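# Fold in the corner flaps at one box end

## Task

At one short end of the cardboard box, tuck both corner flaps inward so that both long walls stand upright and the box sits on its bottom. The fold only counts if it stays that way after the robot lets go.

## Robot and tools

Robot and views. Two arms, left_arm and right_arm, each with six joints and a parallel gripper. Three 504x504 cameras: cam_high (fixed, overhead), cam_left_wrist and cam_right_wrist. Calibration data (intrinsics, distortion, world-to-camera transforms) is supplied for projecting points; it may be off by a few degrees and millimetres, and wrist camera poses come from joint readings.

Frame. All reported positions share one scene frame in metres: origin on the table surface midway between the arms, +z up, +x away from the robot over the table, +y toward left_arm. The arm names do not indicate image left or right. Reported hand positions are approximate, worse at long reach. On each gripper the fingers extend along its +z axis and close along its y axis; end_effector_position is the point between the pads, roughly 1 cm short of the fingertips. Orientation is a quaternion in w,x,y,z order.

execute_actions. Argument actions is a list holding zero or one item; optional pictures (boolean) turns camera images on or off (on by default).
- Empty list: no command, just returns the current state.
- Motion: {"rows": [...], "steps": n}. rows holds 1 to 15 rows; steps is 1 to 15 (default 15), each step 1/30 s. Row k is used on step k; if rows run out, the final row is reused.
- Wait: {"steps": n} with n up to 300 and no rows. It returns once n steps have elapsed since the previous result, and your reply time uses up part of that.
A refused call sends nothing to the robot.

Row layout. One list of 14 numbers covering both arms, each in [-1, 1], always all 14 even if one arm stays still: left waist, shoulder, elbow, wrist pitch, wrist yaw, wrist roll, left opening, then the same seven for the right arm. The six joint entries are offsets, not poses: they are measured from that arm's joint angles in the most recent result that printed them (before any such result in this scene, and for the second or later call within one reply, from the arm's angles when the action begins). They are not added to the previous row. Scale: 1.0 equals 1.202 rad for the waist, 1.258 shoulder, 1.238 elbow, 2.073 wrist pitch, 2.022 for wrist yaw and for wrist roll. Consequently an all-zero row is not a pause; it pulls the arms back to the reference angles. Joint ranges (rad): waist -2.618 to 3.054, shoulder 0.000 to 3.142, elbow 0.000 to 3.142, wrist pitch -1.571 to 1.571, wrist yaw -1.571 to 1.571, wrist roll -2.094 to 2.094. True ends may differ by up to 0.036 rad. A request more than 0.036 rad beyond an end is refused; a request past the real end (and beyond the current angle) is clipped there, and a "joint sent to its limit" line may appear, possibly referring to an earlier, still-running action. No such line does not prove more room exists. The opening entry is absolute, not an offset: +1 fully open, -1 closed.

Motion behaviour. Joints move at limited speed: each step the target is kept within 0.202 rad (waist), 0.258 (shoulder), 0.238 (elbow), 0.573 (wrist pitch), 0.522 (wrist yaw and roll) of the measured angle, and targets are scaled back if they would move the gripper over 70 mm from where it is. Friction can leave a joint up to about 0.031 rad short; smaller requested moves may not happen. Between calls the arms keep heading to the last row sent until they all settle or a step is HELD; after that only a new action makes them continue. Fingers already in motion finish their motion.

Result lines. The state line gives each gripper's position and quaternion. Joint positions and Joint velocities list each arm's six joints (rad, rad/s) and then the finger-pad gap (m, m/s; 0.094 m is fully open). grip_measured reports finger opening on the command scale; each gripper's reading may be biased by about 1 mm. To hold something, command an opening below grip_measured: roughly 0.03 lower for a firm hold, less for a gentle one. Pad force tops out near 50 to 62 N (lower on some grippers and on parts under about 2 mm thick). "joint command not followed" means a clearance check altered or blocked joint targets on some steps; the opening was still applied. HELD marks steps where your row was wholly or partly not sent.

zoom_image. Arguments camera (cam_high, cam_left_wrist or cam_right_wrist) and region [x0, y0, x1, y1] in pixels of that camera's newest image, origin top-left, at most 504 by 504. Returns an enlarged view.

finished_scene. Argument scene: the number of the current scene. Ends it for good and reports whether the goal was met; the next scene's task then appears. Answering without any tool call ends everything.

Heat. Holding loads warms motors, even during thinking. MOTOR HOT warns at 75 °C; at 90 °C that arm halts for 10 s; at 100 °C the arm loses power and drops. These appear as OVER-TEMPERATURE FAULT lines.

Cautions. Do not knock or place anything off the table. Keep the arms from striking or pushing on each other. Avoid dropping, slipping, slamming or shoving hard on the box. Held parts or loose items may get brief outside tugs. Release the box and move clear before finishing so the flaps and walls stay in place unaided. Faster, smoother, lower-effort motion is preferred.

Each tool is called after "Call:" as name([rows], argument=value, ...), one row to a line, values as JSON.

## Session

Call:
execute_actions(actions=[])

Scene clock: 0.00 s of 4500.00 s.
left_arm: end_effector_position=(+0.4250, +0.3371, +0.4074) grip_measured=+1.000 end_effector_quat_wxyz=(+0.712, -0.012, +0.702, +0.018) | right_arm: end_effector_position=(+0.4053, -0.2329, +0.4062) grip_measured=+1.000 end_effector_quat_wxyz=(+0.706, -0.069, +0.702, +0.069)
Joint positions: left_arm=[-0.014  1.042  1.053  0.003 -0.013  0.007  0.094] | right_arm=[ 0.013  1.037  1.053 -0.011 -0.008 -0.001  0.094]
Joint velocities: left_arm=[-0.037  0.012  0.002  0.051  0.007 -0.066  0.   ] | right_arm=[ 0.002 -0.002 -0.012 -0.007  0.007  0.022  0.   ]

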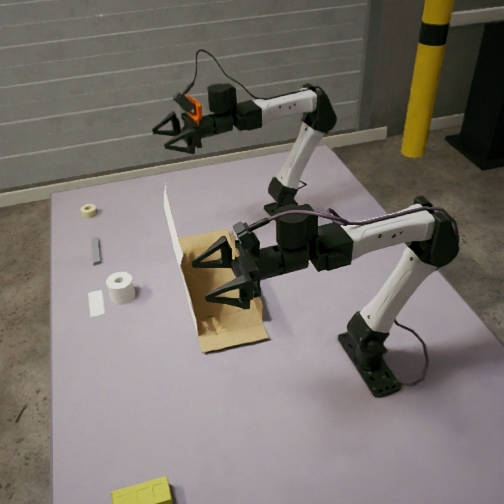

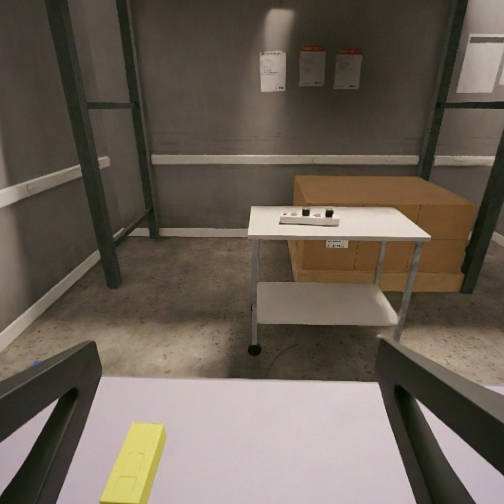

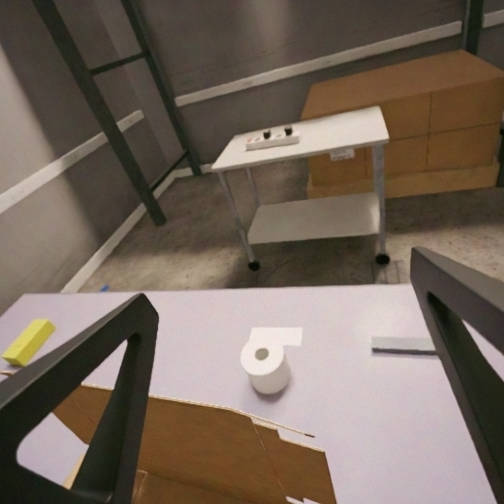

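Call:
execute_actions([
  {"rows": [[-0.05,0,0,-0.03,0,0,0.8,0.04,0,0,-0.01,0,0,0.9],[-0.1,0,0,-0.06,0,0,0.6,0.08,0,0,-0.03,0,0,0.8],[-0.15,0,0,-0.09,0,0,0.4,0.12,0,0,-0.06,0,0,0.7],[-0.2,0,0,-0.12,0,0,0.2,0.16,0,0,-0.09,0,0,0.6],[-0.25,0,0,-0.15,0,0,0,0.2,0,0,-0.12,0,0,0.5],[-0.3,0,0,-0.18,0,0,-0.2,0.24,0,0,-0.15,0,0,0.5],[-0.35,0,0,-0.21,0,0,-0.4,0.27,0,0,-0.18,0,0,0.5],[-0.4,0,0,-0.24,0,0,-0.6,0.3,0,0,-0.21,0,0,0.5],[-0.45,0,0,-0.27,0,0,-0.8,0.3,0,0,-0.24,0,0,0.5],[-0.5,0,0,-0.3,0,0,-1,0.3,0,0,-0.27,0,0,0.5],[-0.54,0,0,-0.33,0,0,-1,0.3,0,0,-0.3,0,0,0.5],[-0.575,0,0,-0.36,0,0,-1,0.3,0,0,-0.33,0,0,0.5],[-0.575,0,0,-0.39,0,0,-1,0.3,0,0,-0.36,0,0,0.5]], "steps": 15},
], pictures=false)

Call:
execute_actions([
  {"steps": 12},
])

Scene clock: 7.33 s of 4500.00 s.
left_arm: end_effector_position=(+0.3091, +0.1224, +0.2589) grip_measured=-0.977 end_effector_quat_wxyz=(+0.429, +0.291, +0.843, -0.143) | right_arm: end_effector_position=(+0.3229, -0.1282, +0.2711) grip_measured=+0.502 end_effector_quat_wxyz=(+0.458, -0.239, +0.845, +0.134)
Joint positions: left_arm=[-0.704  1.042  1.053 -0.642 -0.006  0.007  0.001] | right_arm=[ 0.37   1.037  1.053 -0.592 -0.013 -0.001  0.071]
Joint velocities: left_arm=[-0.144 -0.027 -0.002 -1.209  0.007  0.037  0.   ] | right_arm=[-0.022  0.007  0.002 -1.223 -0.007  0.051 -0.   ]
Steps of this call (steps 1 to 90: nothing new was sent; then 3.83 s passed at rest; steps 91 to 105: all 15 steps of this action). Readings (joint positions):
91: left_arm=[-0.022 1.042 1.053 -0.003 -0.017 0.007] | right_arm=[0.018 1.037 1.053 -0.012 -0.005 -0.001]
92: left_arm=[-0.045 1.042 1.053 -0.016 -0.021 0.007] | right_arm=[0.037 1.037 1.053 -0.016 -0.000 -0.001]
94: left_arm=[-0.141 1.042 1.053 -0.074 -0.025 0.007] | right_arm=[0.113 1.037 1.053 -0.051 0.003 -0.001]
98: left_arm=[-0.392 1.042 1.053 -0.260 -0.020 0.007] | right_arm=[0.304 1.037 1.053 -0.215 -0.003 -0.001]
105: the state above

Scene clock: 7.73 s of 4500.00 s.
left_arm: end_effector_position=(+0.2905, +0.1364, +0.2315) grip_measured=-0.977 end_effector_quat_wxyz=(+0.367, +0.302, +0.872, -0.121) | right_arm: end_effector_position=(+0.3047, -0.1393, +0.2429) grip_measured=+0.502 end_effector_quat_wxyz=(+0.396, -0.248, +0.876, +0.117)
Joint positions: left_arm=[-0.705  1.042  1.053 -0.788 -0.006  0.007  0.001] | right_arm=[ 0.37   1.037  1.053 -0.736 -0.013 -0.001  0.071]
Joint velocities: left_arm=[-0.007  0.017 -0.007 -0.037 -0.007 -0.022  0.   ] | right_arm=[-0.002  0.002 -0.007 -0.051 -0.022 -0.037 -0.   ]
Steps of this call (steps 1 to 12: the robot went on to your last target). Readings (joint positions):
1: left_arm=[-0.705 1.042 1.053 -0.678 -0.006 0.007] | right_arm=[0.370 1.037 1.053 -0.627 -0.013 -0.001]
2: left_arm=[-0.705 1.042 1.053 -0.704 -0.006 0.007] | right_arm=[0.370 1.037 1.053 -0.653 -0.013 -0.001]
4: left_arm=[-0.705 1.042 1.053 -0.741 -0.006 0.007] | right_arm=[0.370 1.037 1.053 -0.690 -0.013 -0.001]
8: left_arm=[-0.705 1.042 1.053 -0.776 -0.006 0.007] | right_arm=[0.370 1.037 1.053 -0.724 -0.013 -0.001]
12: the state above
camera_calibration (this result's frames):
cam_left_wrist: T_world_to_cam=[[-0.63258, -0.774494, 0.0014868, 0.283245], [-0.71995, 0.58732, -0.369767, 0.250029], [0.285509, -0.234978, -0.929123, 0.26614], [0, 0, 0, 1]] pos_world=[0.283198, 0.135061, 0.339308]
cam_right_wrist: T_world_to_cam=[[0.401242, -0.88283, -0.244164, -0.179787], [-0.913638, -0.366719, -0.175451, 0.285831], [0.0653539, 0.293476, -0.95373, 0.354278], [0, 0, 0, 1]] pos_world=[0.31013, -0.157873, 0.344137]

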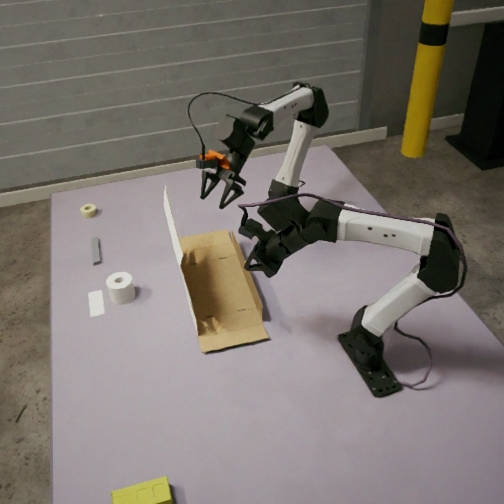

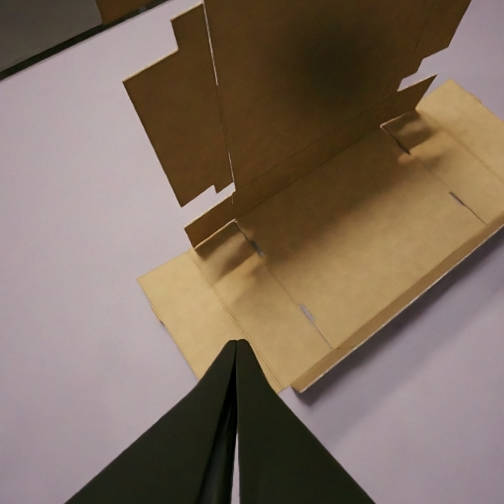

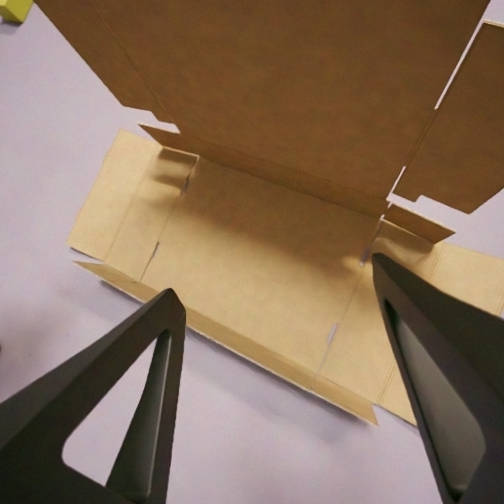

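Call:
zoom_image(camera="cam_left_wrist", region=[130, 160, 390, 420])

Call:
zoom_image(camera="cam_right_wrist", region=[60, 120, 400, 460])

Region (130, 160, 390, 420) of cam_left_wrist's 504x504 image, scaled by 1.938, with more detail than that image has.

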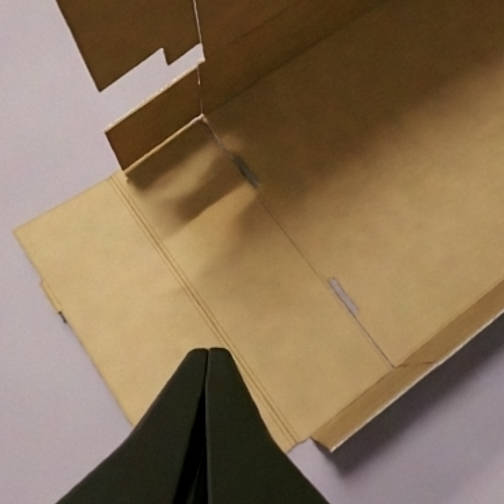

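Region (60, 120, 400, 460) of cam_right_wrist's 504x504 image, scaled by 1.482, with more detail than that image has.

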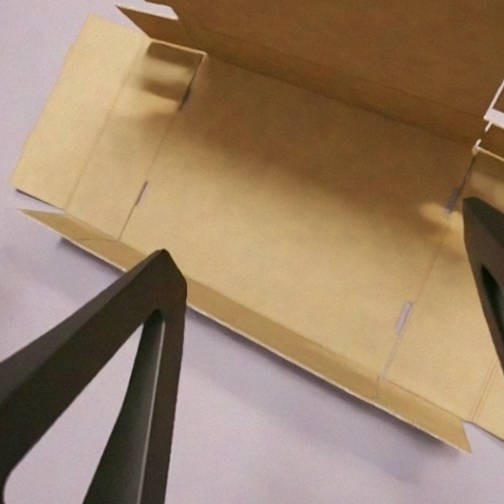

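Call:
execute_actions([
  {"rows": [[-0.035,0.01,-0.02,0.005,0,0,-1,0.015,0.02,-0.005,-0.015,0,-0.04,0.4],[-0.07,0.025,-0.04,0.012,0,0,-1,0.03,0.04,-0.01,-0.03,0,-0.08,0.3],[-0.105,0.045,-0.06,0.02,0,0,-1,0.045,0.06,-0.015,-0.045,0,-0.12,0.2],[-0.14,0.065,-0.08,0.03,0,0,-1,0.06,0.08,-0.02,-0.06,0,-0.16,0.1],[-0.175,0.085,-0.1,0.04,0,0,-1,0.075,0.1,-0.025,-0.075,0,-0.2,0],[-0.21,0.105,-0.12,0.05,0,0,-1,0.09,0.12,-0.03,-0.09,0,-0.24,0],[-0.237,0.125,-0.14,0.06,0,0,-1,0.105,0.14,-0.035,-0.1,0,-0.28,0],[-0.237,0.145,-0.16,0.07,0,0,-1,0.12,0.16,-0.04,-0.11,0,-0.32,0],[-0.237,0.165,-0.18,0.08,0,0,-1,0.135,0.18,-0.045,-0.12,0,-0.36,0],[-0.237,0.185,-0.2,0.09,0,0,-1,0.145,0.2,-0.05,-0.13,0,-0.39,0],[-0.237,0.205,-0.22,0.1,0,0,-1,0.145,0.22,-0.055,-0.13,0,-0.41,0],[-0.237,0.225,-0.24,0.11,0,0,-1,0.145,0.24,-0.055,-0.13,0,-0.41,0],[-0.237,0.245,-0.255,0.12,0,0,-1,0.145,0.255,-0.055,-0.13,0,-0.41,0],[-0.237,0.265,-0.267,0.13,0,0,-1,0.145,0.265,-0.055,-0.13,0,-0.41,0],[-0.237,0.28,-0.275,0.136,0,0,-1,0.145,0.273,-0.055,-0.13,0,-0.41,0]], "steps": 15},
], pictures=false)

Call:
execute_actions([
  {"steps": 12},
])

Scene clock: 28.63 s of 4500.00 s.
left_arm: end_effector_position=(+0.2161, +0.0928, +0.0512) grip_measured=-0.977 end_effector_quat_wxyz=(+0.162, +0.451, +0.874, -0.080) | right_arm: end_effector_position=(+0.2428, -0.1233, +0.1036) grip_measured=+0.002 end_effector_quat_wxyz=(+0.124, -0.650, +0.750, +0.006)
Joint positions: left_arm=[-0.988  1.352  0.747 -0.602 -0.004  0.007  0.001] | right_arm=[ 0.538  1.353  0.996 -0.965 -0.013 -0.715  0.047]
Joint velocities: left_arm=[-0.017  0.672 -0.462  0.403  0.007 -0.022  0.   ] | right_arm=[-0.002  0.481 -0.061 -0.271  0.022 -0.696 -0.   ]
Steps of this call (steps 1 to 30: the robot went on to your last target; steps 31 to 90: nothing new was sent; then 17.40 s passed at rest; steps 91 to 105: all 15 steps of this action). Readings (joint positions):
91: left_arm=[-0.710 1.042 1.053 -0.795 -0.008 0.007] | right_arm=[0.371 1.037 1.053 -0.743 -0.013 -0.012]
92: left_arm=[-0.727 1.042 1.048 -0.790 -0.010 0.007] | right_arm=[0.376 1.040 1.053 -0.747 -0.012 -0.036]
94: left_arm=[-0.794 1.055 1.021 -0.768 -0.012 0.007] | right_arm=[0.401 1.064 1.053 -0.766 -0.011 -0.117]
98: left_arm=[-0.955 1.158 0.923 -0.706 -0.008 0.007] | right_arm=[0.474 1.171 1.041 -0.840 -0.011 -0.357]
105: the state above

Scene clock: 29.03 s of 4500.00 s.
left_arm: end_effector_position=(+0.2185, +0.0895, +0.0371) grip_measured=-0.977 end_effector_quat_wxyz=(+0.162, +0.451, +0.874, -0.080) | right_arm: end_effector_position=(+0.2376, -0.1278, +0.0961) grip_measured=+0.002 end_effector_quat_wxyz=(+0.100, -0.688, +0.719, +0.001)
Joint positions: left_arm=[-0.988  1.394  0.719 -0.532 -0.004  0.007  0.001] | right_arm=[ 0.538  1.375  0.994 -0.99  -0.013 -0.814  0.047]
Joint velocities: left_arm=[-0.007 -0.002 -0.002  0.022  0.007  0.022 -0.001] | right_arm=[-0.007 -0.007 -0.002 -0.022 -0.007 -0.081 -0.001]
Steps of this call (steps 1 to 12: the robot went on to your last target). Readings (joint positions):
1: left_arm=[-0.988 1.373 0.734 -0.591 -0.004 0.007] | right_arm=[0.538 1.366 0.995 -0.972 -0.013 -0.737]
2: left_arm=[-0.988 1.387 0.725 -0.584 -0.004 0.007] | right_arm=[0.538 1.373 0.994 -0.977 -0.013 -0.754]
4: left_arm=[-0.988 1.394 0.719 -0.572 -0.004 0.007] | right_arm=[0.538 1.375 0.994 -0.984 -0.013 -0.778]
8: left_arm=[-0.988 1.394 0.719 -0.544 -0.004 0.007] | right_arm=[0.538 1.375 0.994 -0.989 -0.013 -0.804]
12: the state above
camera_calibration (this result's frames):
cam_left_wrist: T_world_to_cam=[[-0.822489, -0.568638, 0.0127511, 0.224304], [-0.567393, 0.821842, 0.0513877, 0.0838514], [-0.0397003, 0.035031, -0.998597, 0.14454], [0, 0, 0, 1]] pos_world=[0.237802, 0.0535716, 0.137168]
cam_right_wrist: T_world_to_cam=[[0.953801, -0.298754, 0.0317647, -0.261765], [-0.278587, -0.839888, 0.465808, -0.0700276], [-0.112483, -0.453137, -0.884316, 0.155475], [0, 0, 0, 1]] pos_world=[0.247651, -0.066567, 0.178424]

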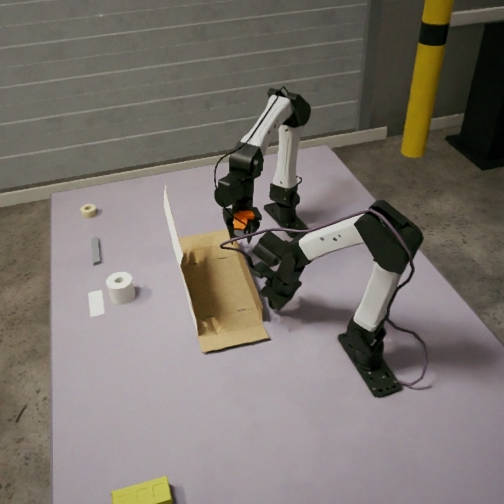

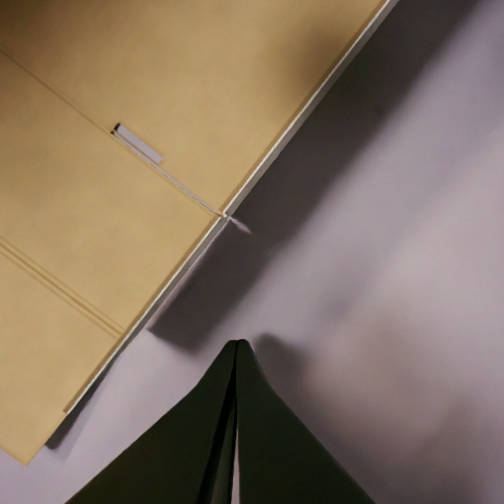

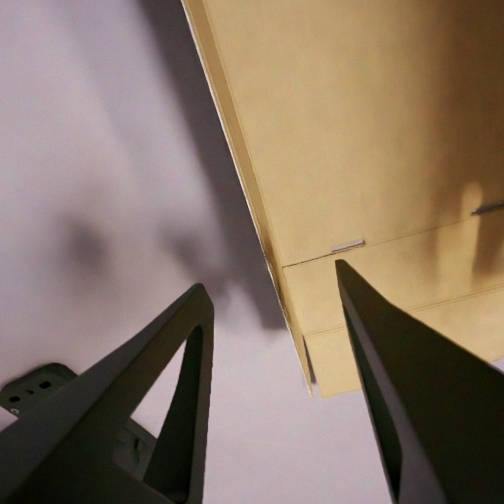

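Call:
execute_actions([
  {"rows": [[0,0,0,0,0,0,-1,0,0.02,0,0.01,0,0,0],[0,0,0,0,0,0,-1,0,0.04,0,0.018,0,0,0],[0,0,0,0,0,0,-1,0,0.06,0,0.026,0,0,0],[0,0,0,0,0,0,-1,0,0.08,0,0.034,0,0,0],[0,0,0,0,0,0,-1,0,0.1,0,0.042,0,0,0],[0,0,0,0,0,0,-1,0,0.12,0,0.042,0,0,0],[0,0,0,0,0,0,-1,0,0.14,0,0.042,0,0,0],[0,0,0,0,0,0,-1,0,0.16,0,0.042,0,0,0],[0,0,0,0,0,0,-1,0,0.175,0,0.042,0,0,-0.1],[0,0,0,0,0,0,-1,0,0.185,0,0.042,0,0,-0.25],[0,0,0,0,0,0,-1,0,0.19,0,0.042,0,0,-0.4],[0,0,0,0,0,0,-1,0,0.19,0,0.042,0,0,-0.55],[0,0,0,0,0,0,-1,0,0.19,0,0.042,0,0,-0.65]], "steps": 15},
])

Scene clock: 34.67 s of 4500.00 s.
left_arm: end_effector_position=(+0.2193, +0.0884, +0.0377) grip_measured=-0.977 end_effector_quat_wxyz=(+0.165, +0.450, +0.874, -0.081) | right_arm: end_effector_position=(+0.2421, -0.1239, +0.0393) grip_measured=-0.645 end_effector_quat_wxyz=(+0.017, -0.694, +0.720, +0.006)
Joint positions: left_arm=[-0.988  1.394  0.719 -0.526 -0.004  0.007  0.001] | right_arm=[ 0.538  1.609  0.994 -0.922 -0.013 -0.821  0.017]
Joint velocities: left_arm=[-0.007  0.002  0.007 -0.081 -0.051  0.022  0.001] | right_arm=[ 0.007  0.002  0.002 -0.022  0.007  0.022 -0.005]
Steps of this call (steps 1 to 30: the robot went on to your last target; steps 31 to 90: nothing new was sent; then 2.13 s passed at rest; steps 91 to 105: all 15 steps of this action). Readings (joint positions):
91: left_arm=[-0.988 1.394 0.719 -0.526 -0.004 0.007] | right_arm=[0.538 1.375 0.994 -0.990 -0.013 -0.821]
92: left_arm=[-0.988 1.394 0.719 -0.526 -0.004 0.007] | right_arm=[0.538 1.378 0.994 -0.989 -0.013 -0.821]
94: left_arm=[-0.988 1.394 0.719 -0.526 -0.004 0.007] | right_arm=[0.538 1.404 0.994 -0.974 -0.013 -0.821]
98: left_arm=[-0.988 1.394 0.719 -0.526 -0.004 0.007] | right_arm=[0.538 1.513 0.994 -0.936 -0.013 -0.821]
105: the state above
camera_calibration (this result's frames):
cam_left_wrist: T_world_to_cam=[[-0.822535, -0.568575, 0.0126226, 0.224336], [-0.567566, 0.822081, 0.0452927, 0.0854694], [-0.0361291, 0.0300906, -0.998894, 0.144813], [0, 0, 0, 1]] pos_world=[0.238265, 0.0529313, 0.13795]
cam_right_wrist: T_world_to_cam=[[0.95434, -0.293521, -0.0554939, -0.259142], [-0.207177, -0.784189, 0.584915, -0.054117], [-0.215203, -0.546711, -0.809194, 0.117811], [0, 0, 0, 1]] pos_world=[0.261451, -0.0540934, 0.112605]

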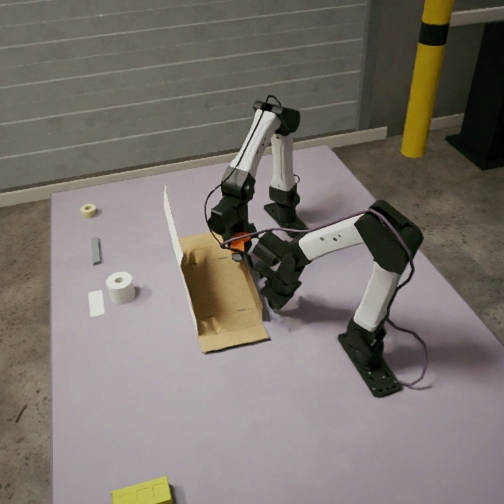

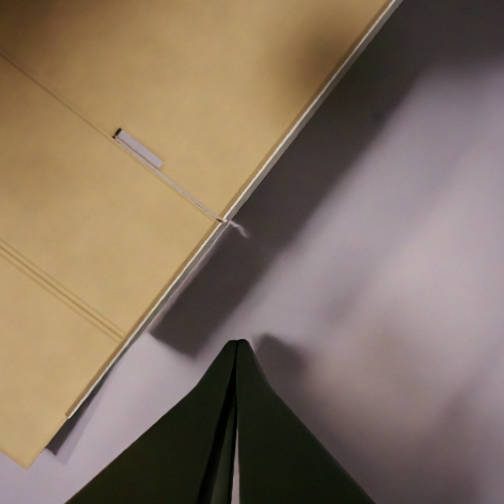

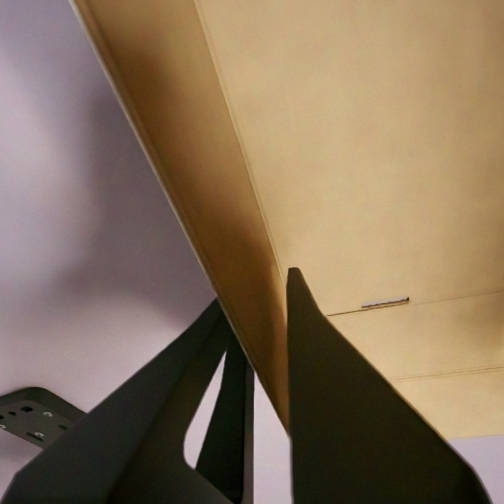

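Call:
execute_actions([
  {"rows": [[0,0,0,0,0,0,-1,0,0,0,0,0,0,-0.73],[0,0,0,0,0,0,-1,0,0,0,0,0,0,-0.8],[0.01,0.012,0.014,0,0,0,-1,0,0,0,0,0,0,-0.86],[0.019,0.021,0.022,0,0,0,-1,0,0,0,0,0,0,-0.9],[0.028,0.03,0.03,0,0,0,-1,0,0,0,0,0,0,-0.93],[0.037,0.039,0.038,0,0,0,-1,0,0,0,0,0,0,-0.95],[0.046,0.048,0.046,0,0,0,-1,0,0,0,0,0,0,-0.965],[0.055,0.057,0.054,0,0,0,-1,0,0,0,0,0,0,-0.975],[0.063,0.066,0.062,0,0,0,-1,0,0,0,0,0,0,-0.975],[0.071,0.075,0.07,0,0,0,-1,0,0,0,0,0,0,-0.975],[0.079,0.084,0.078,0,0,0,-1,0,0,0,0,0,0,-0.975],[0.087,0.092,0.087,0,0,0,-1,0,0,0,0,0,0,-0.975],[0.095,0.1,0.095,0,0,0,-1,0,0,0,0,0,0,-0.975]], "steps": 15},
], pictures=false)

Call:
execute_actions([
  {"steps": 4},
])

Scene clock: 41.30 s of 4500.00 s.
left_arm: end_effector_position=(+0.2557, +0.0899, +0.0352) grip_measured=-0.977 end_effector_quat_wxyz=(+0.158, +0.407, +0.897, -0.070) | right_arm: end_effector_position=(+0.2450, -0.1232, +0.0394) grip_measured=-0.965 end_effector_quat_wxyz=(+0.023, -0.689, +0.724, +0.002)
Joint positions: left_arm=[-0.889  1.503  0.809 -0.529 -0.     0.007  0.001] | right_arm=[ 0.538  1.609  0.994 -0.911 -0.006 -0.81   0.002]
Joint velocities: left_arm=[ 0.105  0.125  0.115 -0.051 -0.022 -0.037  0.   ] | right_arm=[-0.017  0.017 -0.012  0.037  0.022  0.051  0.   ]
Steps of this call (steps 1 to 15: the robot went on to your last target; steps 16 to 90: nothing new was sent; then 3.13 s passed at rest; steps 91 to 105: all 15 steps of this action). Readings (joint positions):
91: left_arm=[-0.988 1.394 0.719 -0.526 -0.004 0.007] | right_arm=[0.538 1.609 0.994 -0.918 -0.013 -0.821]
92: left_arm=[-0.988 1.394 0.719 -0.526 -0.004 0.007] | right_arm=[0.538 1.609 0.994 -0.918 -0.013 -0.821]
94: left_arm=[-0.986 1.396 0.719 -0.526 -0.004 0.007] | right_arm=[0.538 1.609 0.994 -0.918 -0.013 -0.821]
98: left_arm=[-0.950 1.432 0.745 -0.528 -0.004 0.007] | right_arm=[0.538 1.609 0.994 -0.918 -0.013 -0.821]
105: the state above

Scene clock: 41.43 s of 4500.00 s.
left_arm: end_effector_position=(+0.2568, +0.0898, +0.0353) grip_measured=-0.977 end_effector_quat_wxyz=(+0.158, +0.406, +0.897, -0.071) | right_arm: end_effector_position=(+0.2453, -0.1231, +0.0394) grip_measured=-0.965 end_effector_quat_wxyz=(+0.023, -0.688, +0.725, +0.001)
Joint positions: left_arm=[-0.886  1.506  0.812 -0.529  0.001  0.007  0.001] | right_arm=[ 0.538  1.609  0.994 -0.91  -0.005 -0.806  0.002]
Joint velocities: left_arm=[-0.012 -0.002  0.007 -0.007  0.022 -0.022  0.   ] | right_arm=[ 0.012 -0.002 -0.002  0.037 -0.007  0.022 -0.001]
Steps of this call (steps 1 to 4: the robot went on to your last target). Readings (joint positions):
1: left_arm=[-0.886 1.505 0.812 -0.529 -0.000 0.007] | right_arm=[0.538 1.609 0.994 -0.910 -0.005 -0.808]
2: left_arm=[-0.886 1.506 0.812 -0.529 0.000 0.007] | right_arm=[0.538 1.609 0.994 -0.910 -0.005 -0.807]
4: the state above
camera_calibration (this result's frames):
cam_left_wrist: T_world_to_cam=[[-0.760834, -0.648705, 0.0177141, 0.247229], [-0.646516, 0.760062, 0.0657498, 0.130815], [-0.056116, 0.0385722, -0.997679, 0.148045], [0, 0, 0, 1]] pos_world=[0.280982, 0.0552402, 0.134721]
cam_right_wrist: T_world_to_cam=[[0.950354, -0.308293, -0.0422309, -0.263368], [-0.22782, -0.781793, 0.580429, -0.0473275], [-0.211958, -0.541992, -0.813215, 0.118988], [0, 0, 0, 1]] pos_world=[0.264731, -0.0537041, 0.113111]

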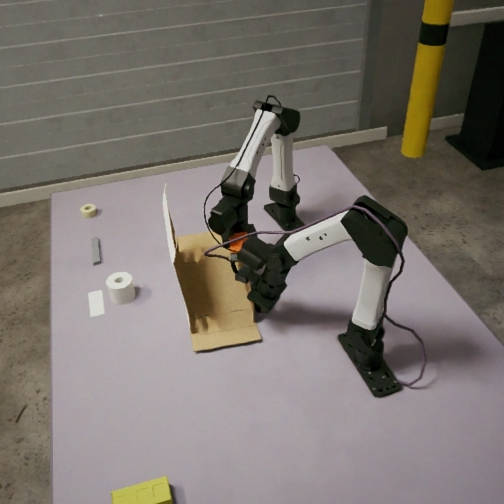

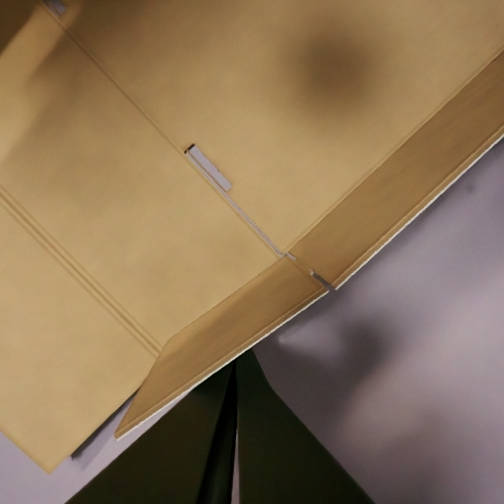

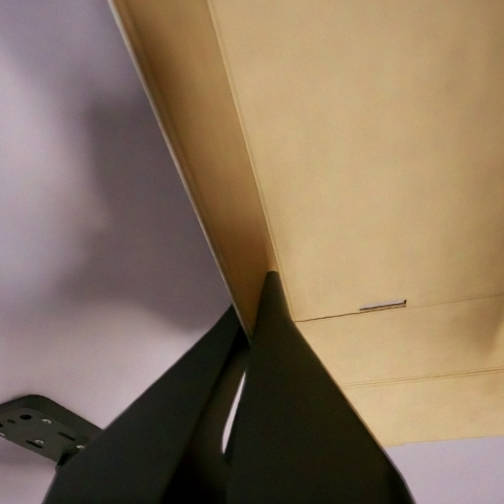

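Call:
execute_actions([
  {"rows": [[0,0,0,0,0,0,-1,0,0,0,-0.005,0,-0.01,-0.985],[0,0,0,0,0,0,-1,0,0,0,-0.005,0,-0.01,-0.995],[0,0,0,0,0,0,-1,0,0,0,-0.005,0,-0.01,-1],[0.01,0,0,0,0,0,-1,0,0,0,-0.005,0,-0.01,-1],[0.018,0.01,0.015,0,0,0,-1,0,0,0,-0.005,0,-0.01,-1],[0.026,0.016,0.022,0,0,0,-1,0,0,0,-0.005,0,-0.01,-1],[0.034,0.022,0.028,0,0,0,-1,0,0,0,-0.005,0,-0.01,-1],[0.042,0.028,0.034,0,0,0,-1,0,0,0,-0.005,0,-0.01,-1],[0.05,0.034,0.04,0,0,0,-1,0,0,0,-0.005,0,-0.01,-1],[0.058,0.04,0.046,0,0,0,-1,0,0,0,-0.005,0,-0.01,-1],[0.065,0.046,0.052,0,0,0,-1,0,0,0,-0.005,0,-0.01,-1]], "steps": 15},
])

Scene clock: 45.13 s of 4500.00 s.
left_arm: end_effector_position=(+0.2772, +0.0977, +0.0333) grip_measured=-0.977 end_effector_quat_wxyz=(+0.153, +0.376, +0.911, -0.068) | right_arm: end_effector_position=(+0.2468, -0.1233, +0.0395) grip_measured=-0.974 end_effector_quat_wxyz=(+0.025, -0.687, +0.726, -0.002)
Joint positions: left_arm=[-0.816  1.55   0.85  -0.534  0.012  0.007  0.001] | right_arm=[ 0.538  1.609  0.994 -0.906  0.002 -0.804  0.001]
Joint velocities: left_arm=[ 0.022  0.002  0.007 -0.066 -0.022  0.022  0.   ] | right_arm=[-0.017 -0.002 -0.012 -0.037  0.037 -0.007 -0.   ]
Steps of this call (steps 1 to 15: the robot went on to your last target; steps 16 to 90: nothing new was sent; then 0.20 s passed at rest; steps 91 to 105: all 15 steps of this action). Readings (joint positions):
91: left_arm=[-0.886 1.506 0.812 -0.529 0.002 0.007] | right_arm=[0.538 1.609 0.994 -0.910 -0.003 -0.805]
92: left_arm=[-0.886 1.506 0.812 -0.529 0.003 0.007] | right_arm=[0.538 1.609 0.994 -0.910 -0.002 -0.805]
94: left_arm=[-0.886 1.506 0.812 -0.529 0.004 0.007] | right_arm=[0.538 1.609 0.994 -0.910 -0.001 -0.805]
98: left_arm=[-0.868 1.512 0.818 -0.532 0.011 0.007] | right_arm=[0.538 1.609 0.994 -0.906 0.000 -0.804]
105: the state above
camera_calibration (this result's frames):
cam_left_wrist: T_world_to_cam=[[-0.71623, -0.697285, 0.0284158, 0.259882], [-0.693906, 0.715908, 0.0772717, 0.155179], [-0.0742235, 0.0356265, -0.996605, 0.152228], [0, 0, 0, 1]] pos_world=[0.305113, 0.0646949, 0.132336]
cam_right_wrist: T_world_to_cam=[[0.950068, -0.31012, -0.0345863, -0.265309], [-0.233526, -0.780144, 0.580379, -0.0455318], [-0.20697, -0.543323, -0.813611, 0.117875], [0, 0, 0, 1]] pos_world=[0.265825, -0.0537548, 0.113154]

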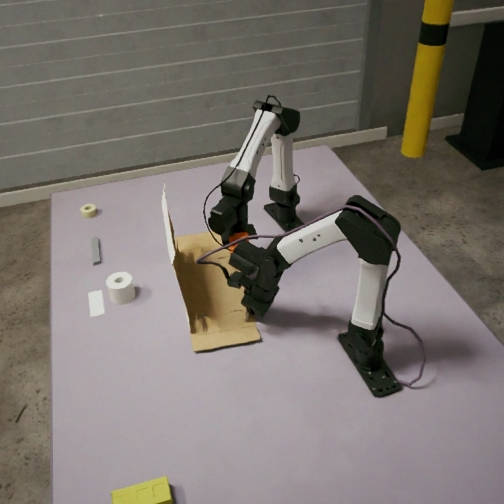

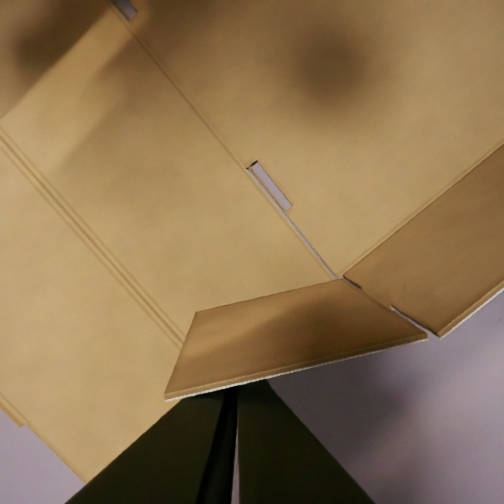

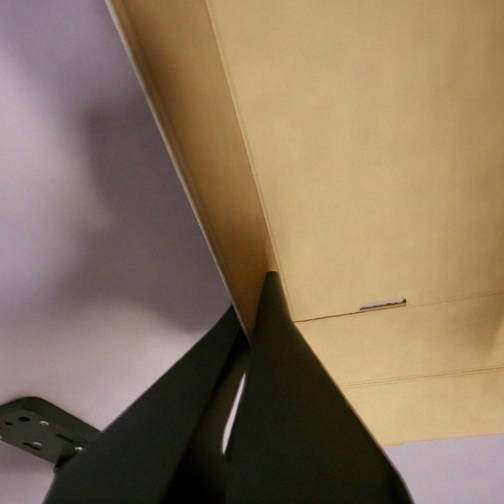

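Call:
execute_actions([
  {"rows": [[0,0.013,0.022,0.005,0,0,-1,0,0,0,-0.005,0,-0.01,-1],[0,0.023,0.033,0.008,0,0,-1,0,0,0,-0.005,0,-0.01,-1],[0,0.033,0.044,0.01,0,0,-1,0,0,0,-0.005,0,-0.01,-1],[0,0.043,0.055,0.01,0,0,-1,0,0,0,-0.005,0,-0.01,-1],[-0.004,0.053,0.066,0.01,0,0,-1,0,0,0,-0.005,0,-0.01,-1],[-0.008,0.063,0.077,0.01,0,0,-1,0,0,0,-0.005,0,-0.01,-1],[-0.012,0.073,0.088,0.01,0,0,-1,0,0,0,-0.005,0,-0.01,-1],[-0.016,0.083,0.099,0.01,0,0,-1,0,0,0,-0.005,0,-0.01,-1],[-0.02,0.093,0.11,0.01,0,0,-1,0,0,0,-0.005,0,-0.01,-1],[-0.024,0.103,0.121,0.01,0,0,-1,0,0,0,-0.005,0,-0.01,-1],[-0.028,0.113,0.132,0.01,0,0,-1,0,0,0,-0.005,0,-0.01,-1],[-0.033,0.123,0.143,0.01,0,0,-1,0,0,0,-0.005,0,-0.01,-1],[-0.038,0.133,0.154,0.01,0,0,-1,0,0,0,-0.005,0,-0.01,-1],[-0.042,0.143,0.165,0.01,0,0,-1,0,0,0,-0.005,0,-0.01,-1]], "steps": 15},
], pictures=false)

Call:
execute_actions([
  {"steps": 5},
])

Scene clock: 52.47 s of 4500.00 s.
left_arm: end_effector_position=(+0.2992, +0.0585, +0.0340) grip_measured=-0.977 end_effector_quat_wxyz=(+0.155, +0.392, +0.904, -0.071) | right_arm: end_effector_position=(+0.2477, -0.1243, +0.0395) grip_measured=-0.974 end_effector_quat_wxyz=(+0.025, -0.687, +0.726, -0.006)
Joint positions: left_arm=[-0.851  1.705  1.016 -0.54   0.011  0.007  0.001] | right_arm=[ 0.538  1.609  0.994 -0.906  0.01  -0.804  0.001]
Joint velocities: left_arm=[-0.144  0.266  0.276 -0.066 -0.037  0.022  0.   ] | right_arm=[ 0.002 -0.002  0.002  0.007 -0.022 -0.037 -0.   ]
Steps of this call (steps 1 to 15: the robot went on to your last target; steps 16 to 90: nothing new was sent; then 3.83 s passed at rest; steps 91 to 105: all 15 steps of this action). Readings (joint positions):
91: left_arm=[-0.816 1.550 0.850 -0.534 0.012 0.007] | right_arm=[0.538 1.609 0.994 -0.906 0.003 -0.804]
92: left_arm=[-0.816 1.552 0.852 -0.535 0.012 0.007] | right_arm=[0.538 1.609 0.994 -0.906 0.003 -0.804]
94: left_arm=[-0.816 1.568 0.869 -0.537 0.012 0.007] | right_arm=[0.538 1.609 0.994 -0.906 0.005 -0.804]
98: left_arm=[-0.818 1.620 0.923 -0.538 0.012 0.007] | right_arm=[0.538 1.609 0.994 -0.906 0.008 -0.804]
105: the state above

Scene clock: 52.63 s of 4500.00 s.
left_arm: end_effector_position=(+0.2999, +0.0552, +0.0335) grip_measured=-0.977 end_effector_quat_wxyz=(+0.155, +0.394, +0.903, -0.071) | right_arm: end_effector_position=(+0.2477, -0.1243, +0.0395) grip_measured=-0.974 end_effector_quat_wxyz=(+0.025, -0.687, +0.726, -0.006)
Joint positions: left_arm=[-0.857  1.717  1.028 -0.54   0.01   0.007  0.001] | right_arm=[ 0.538  1.609  0.994 -0.906  0.01  -0.804  0.001]
Joint velocities: left_arm=[ 0.007 -0.002 -0.002 -0.095  0.007 -0.007  0.001] | right_arm=[ 0.007  0.012 -0.007 -0.022 -0.022  0.007  0.001]
Steps of this call (steps 1 to 5: the robot went on to your last target). Readings (joint positions):
1: left_arm=[-0.855 1.713 1.024 -0.540 0.011 0.007] | right_arm=[0.538 1.609 0.994 -0.906 0.010 -0.804]
2: left_arm=[-0.857 1.716 1.027 -0.540 0.011 0.007] | right_arm=[0.538 1.609 0.994 -0.906 0.010 -0.804]
4: left_arm=[-0.857 1.717 1.028 -0.540 0.010 0.007] | right_arm=[0.538 1.609 0.994 -0.906 0.010 -0.804]
5: the state above
camera_calibration (this result's frames):
cam_left_wrist: T_world_to_cam=[[-0.743545, -0.668161, 0.026481, 0.253178], [-0.665241, 0.743149, 0.0719979, 0.191461], [-0.0677855, 0.0359174, -0.997053, 0.15367], [0, 0, 0, 1]] pos_world=[0.326034, 0.0213597, 0.132728]
cam_right_wrist: T_world_to_cam=[[0.950104, -0.310667, -0.0280669, -0.266764], [-0.236722, -0.776696, 0.583701, -0.0450219], [-0.203136, -0.547933, -0.811484, 0.115912], [0, 0, 0, 1]] pos_world=[0.266342, -0.0543311, 0.112853]

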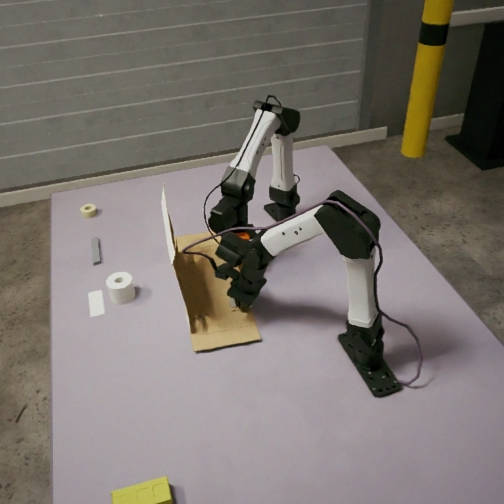

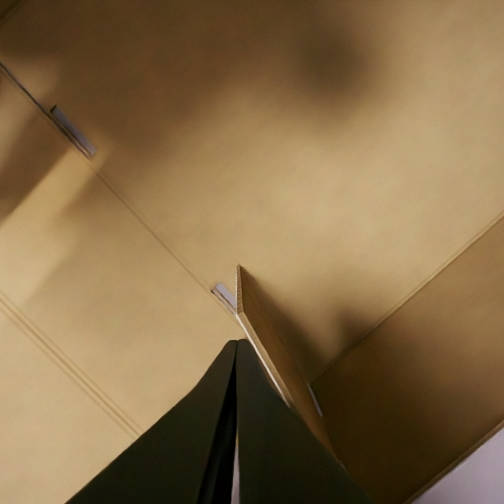

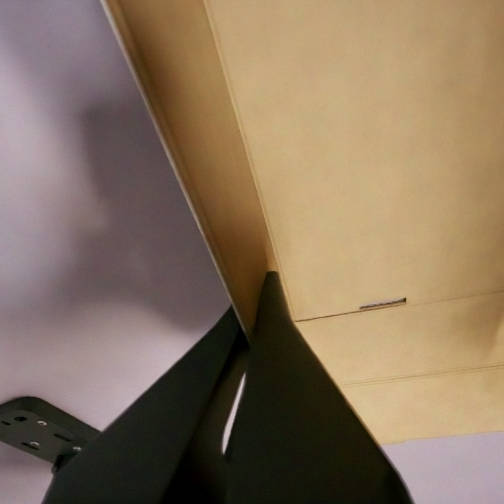

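Call:
execute_actions([
  {"rows": [[0.03,-0.02,0,0,0,0,-1,0,0,0,0,0,0,-1],[0.07,-0.05,0,0,0,0,-1,0,0,0,0,0,0,-1],[0.13,-0.08,0,0,0,0,-1,0,0,0,0,0,0,-1],[0.19,-0.1,0,0,0,0,-1,0,0,0,0,0,0,-1],[0.25,-0.1,0,-0.02,0,0,-1,0,0,0,0,0,0,-1],[0.31,-0.1,0,-0.04,0.05,0,-1,0,0,0,0,0,0,-1],[0.37,-0.08,0.03,-0.06,0.1,0,-1,0,0,0,0,0,0,-1],[0.43,-0.05,0.07,-0.08,0.15,0,-1,0,0,0,0,0,0,-1],[0.49,-0.02,0.11,-0.1,0.2,0,-1,0,0,0,0,0,0,-1],[0.55,0.01,0.15,-0.12,0.25,0,-1,0,0,0,0,0,0,-1],[0.6,0.04,0.19,-0.14,0.3,0,-1,0,0,0,0,0,0,-1],[0.63,0.08,0.23,-0.16,0.35,0,-1,0,0,0,0,0,0,-1],[0.65,0.12,0.27,-0.18,0.4,0,-1,0,0,0,0,0,0,-1],[0.65,0.16,0.31,-0.2,0.44,0,-1,0,0,0,0,0,0,-1],[0.65,0.2,0.35,-0.228,0.47,0,-1,0,0,0,0,0,0,-1]], "steps": 15},
], pictures=false)

Call:
execute_actions([
  {"steps": 10},
])

Scene clock: 66.37 s of 4500.00 s.
left_arm: end_effector_position=(+0.4435, +0.2157, +0.0961) grip_measured=-0.977 end_effector_quat_wxyz=(+0.125, +0.055, +0.944, -0.299) | right_arm: end_effector_position=(+0.2476, -0.1241, +0.0395) grip_measured=-0.974 end_effector_quat_wxyz=(+0.025, -0.687, +0.726, -0.005)
Joint positions: left_arm=[-0.067  1.865  1.373 -0.81   0.612  0.007  0.001] | right_arm=[ 0.538  1.609  0.994 -0.905  0.008 -0.804  0.001]
Joint velocities: left_arm=[ 0.735  1.414  1.419 -1.062  2.147 -0.007 -0.001] | right_arm=[ 0.007 -0.002  0.007  0.007 -0.051 -0.022 -0.001]
Steps of this call (steps 1 to 30: the robot went on to your last target; steps 31 to 90: nothing new was sent; then 10.23 s passed at rest; steps 91 to 105: all 15 steps of this action). Readings (joint positions):
91: left_arm=[-0.854 1.717 1.028 -0.540 0.010 0.007] | right_arm=[0.538 1.609 0.994 -0.906 0.010 -0.804]
92: left_arm=[-0.843 1.713 1.028 -0.540 0.013 0.007] | right_arm=[0.538 1.609 0.994 -0.905 0.009 -0.804]
94: left_arm=[-0.775 1.682 1.028 -0.544 0.021 0.007] | right_arm=[0.538 1.609 0.994 -0.905 0.008 -0.804]
98: left_arm=[-0.499 1.620 1.053 -0.587 0.108 0.007] | right_arm=[0.538 1.609 0.994 -0.905 0.008 -0.804]
105: the state above

Scene clock: 66.70 s of 4500.00 s.
left_arm: end_effector_position=(+0.4185, +0.1766, +0.1023) grip_measured=-0.977 end_effector_quat_wxyz=(+0.018, +0.028, +0.897, -0.441) | right_arm: end_effector_position=(+0.2476, -0.1241, +0.0395) grip_measured=-0.974 end_effector_quat_wxyz=(+0.025, -0.687, +0.726, -0.005)
Joint positions: left_arm=[-0.074  1.977  1.436 -0.978  0.913  0.007  0.001] | right_arm=[ 0.538  1.609  0.994 -0.905  0.008 -0.804  0.001]
Joint velocities: left_arm=[ 0.012 -0.007  0.012 -0.183  0.3    0.051  0.001] | right_arm=[ 0.007  0.012 -0.007 -0.051  0.037 -0.081  0.   ]
Steps of this call (steps 1 to 10: the robot went on to your last target). Readings (joint positions):
1: left_arm=[-0.050 1.908 1.410 -0.837 0.677 0.007] | right_arm=[0.538 1.609 0.994 -0.905 0.008 -0.804]
2: left_arm=[-0.045 1.939 1.430 -0.857 0.729 0.007] | right_arm=[0.538 1.609 0.994 -0.905 0.008 -0.804]
4: left_arm=[-0.053 1.970 1.436 -0.902 0.806 0.007] | right_arm=[0.538 1.609 0.994 -0.905 0.008 -0.804]
8: left_arm=[-0.072 1.977 1.436 -0.964 0.892 0.007] | right_arm=[0.538 1.609 0.994 -0.905 0.008 -0.804]
10: the state above
camera_calibration (this result's frames):
cam_left_wrist: T_world_to_cam=[[-0.0746481, -0.590299, 0.803725, 0.0473888], [-0.915358, 0.360345, 0.179641, 0.336438], [-0.39566, -0.722287, -0.567234, 0.4531], [0, 0, 0, 1]] pos_world=[0.490772, 0.234008, 0.158489]
cam_right_wrist: T_world_to_cam=[[0.949991, -0.310941, -0.0288629, -0.266619], [-0.2367, -0.777279, 0.582932, -0.0449215], [-0.203692, -0.546948, -0.812008, 0.116299], [0, 0, 0, 1]] pos_world=[0.266342, -0.05421, 0.112926]

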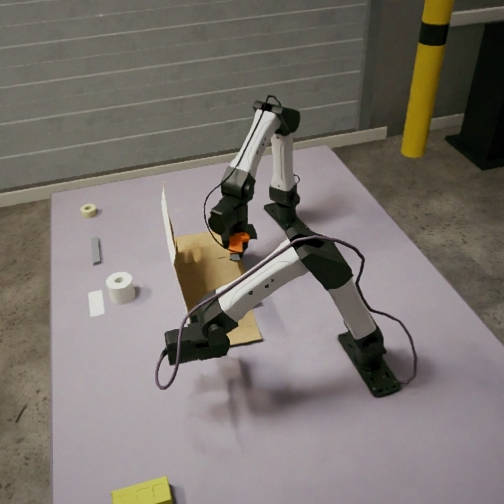

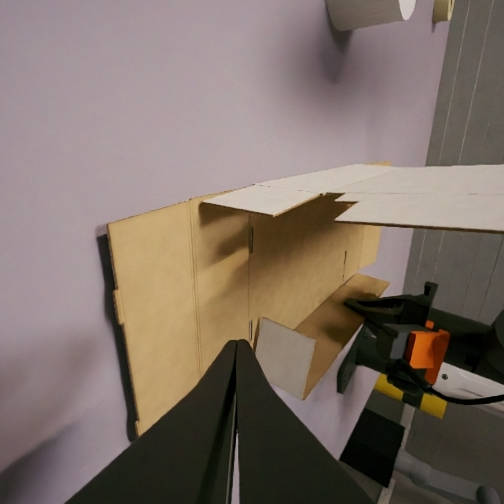

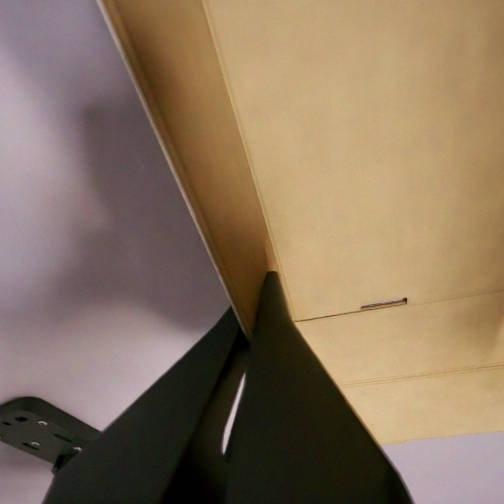

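Call:
execute_actions([
  {"rows": [[-0.007,0.025,0.035,-0.017,0.022,0,-1,0,0,0,0,0,0,-1],[-0.014,0.05,0.065,-0.017,0.022,0,-1,0,0,0,0,0,0,-1],[-0.021,0.075,0.095,-0.017,0.022,0,-1,0,0,0,0,0,0,-1],[-0.028,0.1,0.125,-0.017,0.022,0,-1,0,0,0,0,0,0,-1],[-0.035,0.125,0.155,-0.017,0.022,0,-1,0,0,0,0,0,0,-1],[-0.042,0.15,0.185,-0.017,0.022,0,-1,0,0,0,0,0,0,-1],[-0.049,0.175,0.215,-0.017,0.022,0,-1,0,0,0,0,0,0,-1],[-0.056,0.2,0.245,-0.017,0.022,0,-1,0,0,0,0,0,0,-1],[-0.063,0.225,0.27,-0.017,0.022,0,-1,0,0,0,0,0,0,-1],[-0.07,0.25,0.29,-0.017,0.022,0,-1,0,0,0,0,0,0,-1],[-0.077,0.27,0.303,-0.017,0.022,0,-1,0,0,0,0,0,0,-1],[-0.083,0.288,0.311,-0.017,0.022,0,-1,0,0,0,0,0,0,-1],[-0.083,0.3,0.311,-0.017,0.022,0,-1,0,0,0,0,0,0,-1]], "steps": 15},
], pictures=false)

Call:
execute_actions([
  {"steps": 6},
])

Scene clock: 72.50 s of 4500.00 s.
left_arm: end_effector_position=(+0.4743, +0.1284, +0.0530) grip_measured=-0.977 end_effector_quat_wxyz=(-0.020, +0.064, +0.887, -0.457) | right_arm: end_effector_position=(+0.2476, -0.1240, +0.0395) grip_measured=-0.974 end_effector_quat_wxyz=(+0.025, -0.687, +0.726, -0.005)
Joint positions: left_arm=[-0.17   2.342  1.796 -1.008  0.951  0.007  0.001] | right_arm=[ 0.538  1.609  0.994 -0.905  0.008 -0.804  0.001]
Joint velocities: left_arm=[-0.125  0.418 -0.002 -0.095 -0.007  0.022 -0.001] | right_arm=[ 0.002  0.002  0.032 -0.007  0.051 -0.125 -0.   ]
Steps of this call (steps 1 to 30: the robot went on to your last target; steps 31 to 90: nothing new was sent; then 2.30 s passed at rest; steps 91 to 105: all 15 steps of this action). Readings (joint positions):
91: left_arm=[-0.074 1.980 1.440 -1.001 0.949 0.007] | right_arm=[0.538 1.609 0.994 -0.905 0.008 -0.804]
92: left_arm=[-0.074 1.990 1.454 -1.008 0.949 0.007] | right_arm=[0.538 1.609 0.994 -0.905 0.008 -0.804]
94: left_arm=[-0.081 2.032 1.513 -1.015 0.950 0.007] | right_arm=[0.538 1.609 0.994 -0.905 0.008 -0.804]
98: left_arm=[-0.112 2.159 1.662 -1.013 0.951 0.007] | right_arm=[0.538 1.609 0.994 -0.905 0.008 -0.804]
105: the state above

Scene clock: 72.70 s of 4500.00 s.
left_arm: end_effector_position=(+0.4720, +0.1267, +0.0431) grip_measured=-0.977 end_effector_quat_wxyz=(-0.031, +0.060, +0.887, -0.457) | right_arm: end_effector_position=(+0.2476, -0.1240, +0.0395) grip_measured=-0.974 end_effector_quat_wxyz=(+0.025, -0.687, +0.726, -0.005)
Joint positions: left_arm=[-0.175  2.365  1.796 -1.008  0.951  0.007  0.001] | right_arm=[ 0.538  1.609  0.994 -0.905  0.008 -0.804  0.001]
Joint velocities: left_arm=[-0.012  0.007 -0.017 -0.081  0.081 -0.007  0.   ] | right_arm=[-0.012 -0.007 -0.012 -0.066  0.037 -0.022 -0.001]
Steps of this call (steps 1 to 6: the robot went on to your last target). Readings (joint positions):
1: left_arm=[-0.173 2.354 1.796 -1.008 0.951 0.007] | right_arm=[0.538 1.609 0.994 -0.905 0.008 -0.804]
2: left_arm=[-0.175 2.361 1.796 -1.008 0.951 0.007] | right_arm=[0.538 1.609 0.994 -0.905 0.008 -0.804]
4: left_arm=[-0.175 2.365 1.796 -1.008 0.951 0.007] | right_arm=[0.538 1.609 0.994 -0.905 0.008 -0.804]
6: the state above
camera_calibration (this result's frames):
cam_left_wrist: T_world_to_cam=[[-0.0830452, -0.55503, 0.827675, 0.0680547], [-0.861348, 0.457674, 0.220487, 0.374399], [-0.501182, -0.694605, -0.516081, 0.44875], [0, 0, 0, 1]] pos_world=[0.553045, 0.178123, 0.0927138]
cam_right_wrist: T_world_to_cam=[[0.94999, -0.310915, -0.029189, -0.266546], [-0.23654, -0.777452, 0.582767, -0.0449472], [-0.203884, -0.546718, -0.812115, 0.116397], [0, 0, 0, 1]] pos_world=[0.266316, -0.0541812, 0.112941]

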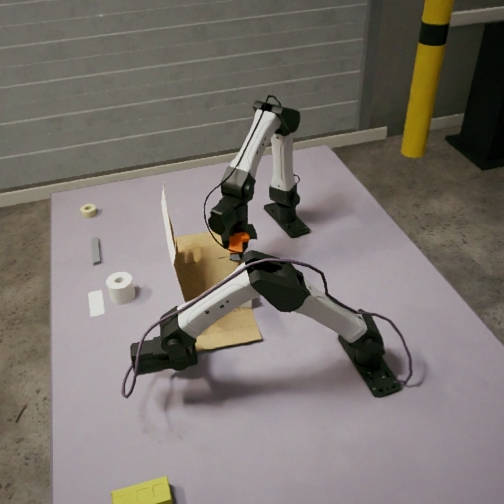

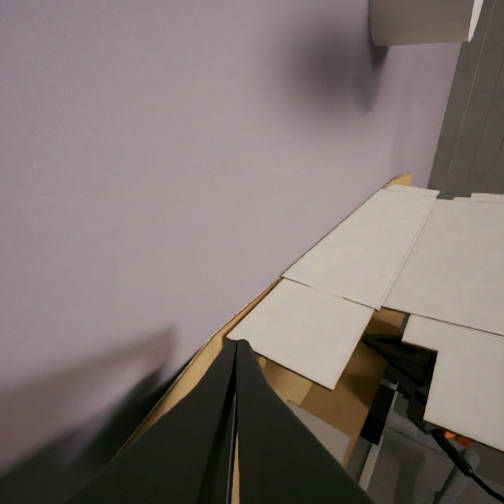

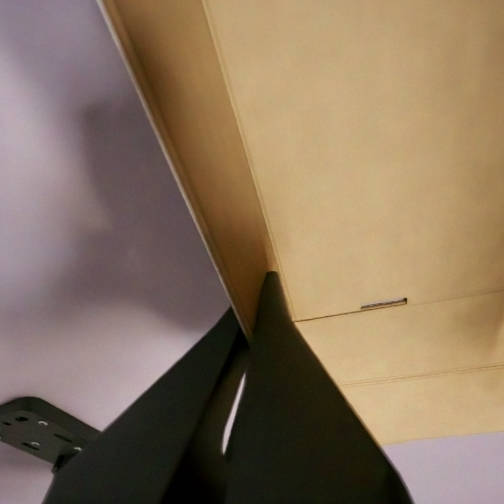

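Call:
execute_actions([
  {"rows": [[-0.012,0,0,0,0,0,-1,0,0,0,0,0,0,-1],[-0.022,0,0,0,0,0,-1,0,0,0,0,0,0,-1],[-0.032,0,0,0,0,0,-1,0,0,0,0,0,0,-1],[-0.042,0,0,0,0,0,-1,0,0,0,0,0,0,-1],[-0.052,0,0,0,0,0,-1,0,0,0,0,0,0,-1],[-0.062,0,0,0,0,0,-1,0,0,0,0,0,0,-1],[-0.072,0,0,0,0,0,-1,0,0,0,0,0,0,-1],[-0.08,0,0,0,0,0,-1,0,0,0,0,0,0,-1]], "steps": 12},
], pictures=false)

Call:
execute_actions([
  {"rows": [[-0.004,-0.022,-0.012,0,0,0,-1,0,0,0,0,0,0,-1],[-0.007,-0.027,-0.022,0,0,0,-1,0,0,0,0,0,0,-1],[-0.01,-0.032,-0.032,0,0,0,-1,0,0,0,0,0,0,-1],[-0.013,-0.037,-0.042,0,0,0,-1,0,0,0,0,0,0,-1],[-0.016,-0.042,-0.052,0,0,0,-1,0,0,0,0,0,0,-1],[-0.019,-0.047,-0.062,0,0,0,-1,0,0,0,0,0,0,-1],[-0.022,-0.052,-0.072,0,0,0,-1,0,0,0,0,0,0,-1],[-0.025,-0.058,-0.082,0,0,0,-1,0,0,0,0,0,0,-1],[-0.028,-0.063,-0.092,0,0,0,-1,0,0,0,0,0,0,-1],[-0.031,-0.068,-0.102,0,0,0,-1,0,0,0,0,0,0,-1],[-0.033,-0.073,-0.112,0,0,0,-1,0,0,0,0,0,0,-1],[-0.035,-0.078,-0.121,0,0,0,-1,0,0,0,0,0,0,-1]], "steps": 15},
])

Scene clock: 81.97 s of 4500.00 s.
left_arm: end_effector_position=(+0.4498, +0.0848, +0.0431) grip_measured=-0.977 end_effector_quat_wxyz=(-0.054, +0.105, +0.883, -0.455) | right_arm: end_effector_position=(+0.2470, -0.1242, +0.0395) grip_measured=-0.974 end_effector_quat_wxyz=(+0.024, -0.687, +0.726, -0.004)
Joint positions: left_arm=[-0.276  2.365  1.796 -1.008  0.951  0.007  0.001] | right_arm=[ 0.538  1.609  0.994 -0.908  0.007 -0.804  0.001]
Joint velocities: left_arm=[-0.095 -0.007 -0.002 -0.022 -0.037  0.037 -0.   ] | right_arm=[-0.007 -0.012 -0.002 -0.022  0.037 -0.051  0.001]
Steps of this call (steps 1 to 30: the robot went on to your last target; steps 31 to 90: nothing new was sent; then 5.87 s passed at rest; steps 91 to 102: all 12 steps of this action). Readings (joint positions):
91: left_arm=[-0.175 2.365 1.796 -1.008 0.951 0.007] | right_arm=[0.538 1.609 0.994 -0.905 0.008 -0.804]
92: left_arm=[-0.177 2.365 1.796 -1.008 0.951 0.007] | right_arm=[0.538 1.609 0.994 -0.905 0.008 -0.804]
94: left_arm=[-0.186 2.365 1.796 -1.008 0.951 0.007] | right_arm=[0.538 1.609 0.994 -0.905 0.008 -0.804]
98: left_arm=[-0.234 2.365 1.796 -1.008 0.951 0.007] | right_arm=[0.538 1.609 0.994 -0.905 0.008 -0.804]
102: the state above

Scene clock: 82.47 s of 4500.00 s.
left_arm: end_effector_position=(+0.4168, +0.0806, +0.0430) grip_measured=-0.977 end_effector_quat_wxyz=(-0.081, +0.108, +0.884, -0.448) | right_arm: end_effector_position=(+0.2448, -0.1240, +0.0394) grip_measured=-0.974 end_effector_quat_wxyz=(+0.021, -0.692, +0.722, +0.000)
Joint positions: left_arm=[-0.306  2.292  1.669 -1.001  0.945  0.007  0.001] | right_arm=[ 0.538  1.609  0.994 -0.914 -0.003 -0.817  0.001]
Joint velocities: left_arm=[-0.046 -0.032 -0.046  0.037 -0.051 -0.051 -0.001] | right_arm=[ 0.017 -0.022  0.022 -0.037 -0.037 -0.007  0.   ]
Steps of this call (steps 1 to 15: all 15 steps of this action). Readings (joint positions):
1: left_arm=[-0.278 2.365 1.796 -1.008 0.951 0.007] | right_arm=[0.538 1.609 0.994 -0.908 0.006 -0.804]
2: left_arm=[-0.278 2.365 1.795 -1.008 0.951 0.007] | right_arm=[0.538 1.609 0.994 -0.908 0.005 -0.804]
4: left_arm=[-0.278 2.356 1.781 -1.005 0.950 0.007] | right_arm=[0.538 1.609 0.994 -0.909 0.003 -0.804]
8: left_arm=[-0.283 2.328 1.735 -1.004 0.947 0.007] | right_arm=[0.538 1.609 0.994 -0.909 0.001 -0.809]
15: the state above
camera_calibration (this result's frames):
cam_left_wrist: T_world_to_cam=[[-0.119732, -0.554723, 0.823375, 0.0533664], [-0.783555, 0.562093, 0.264751, 0.305285], [-0.609677, -0.61346, -0.501957, 0.427114], [0, 0, 0, 1]] pos_world=[0.505999, 0.120023, 0.0896278]
cam_right_wrist: T_world_to_cam=[[0.953738, -0.29767, -0.0421507, -0.262679], [-0.218201, -0.781825, 0.584071, -0.0505906], [-0.206815, -0.547853, -0.810608, 0.116294], [0, 0, 0, 1]] pos_world=[0.263539, -0.0540327, 0.112745]

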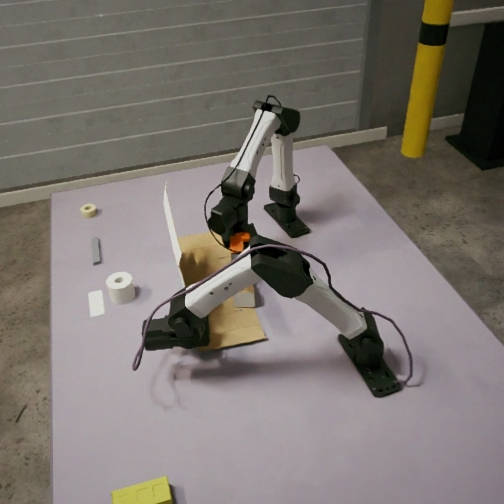

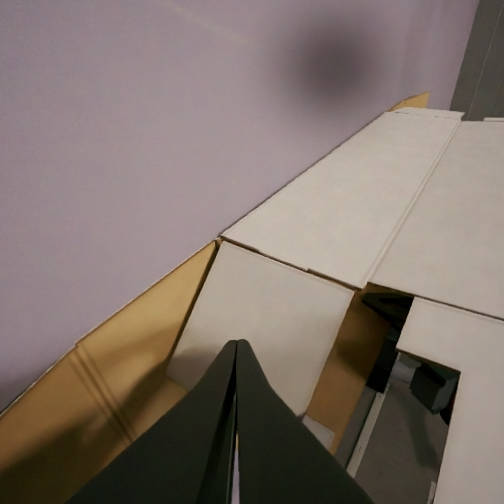

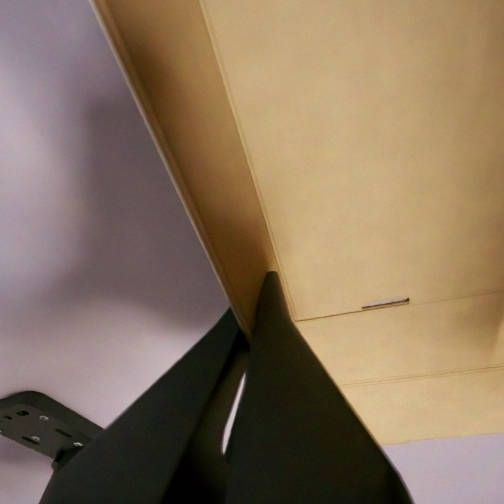

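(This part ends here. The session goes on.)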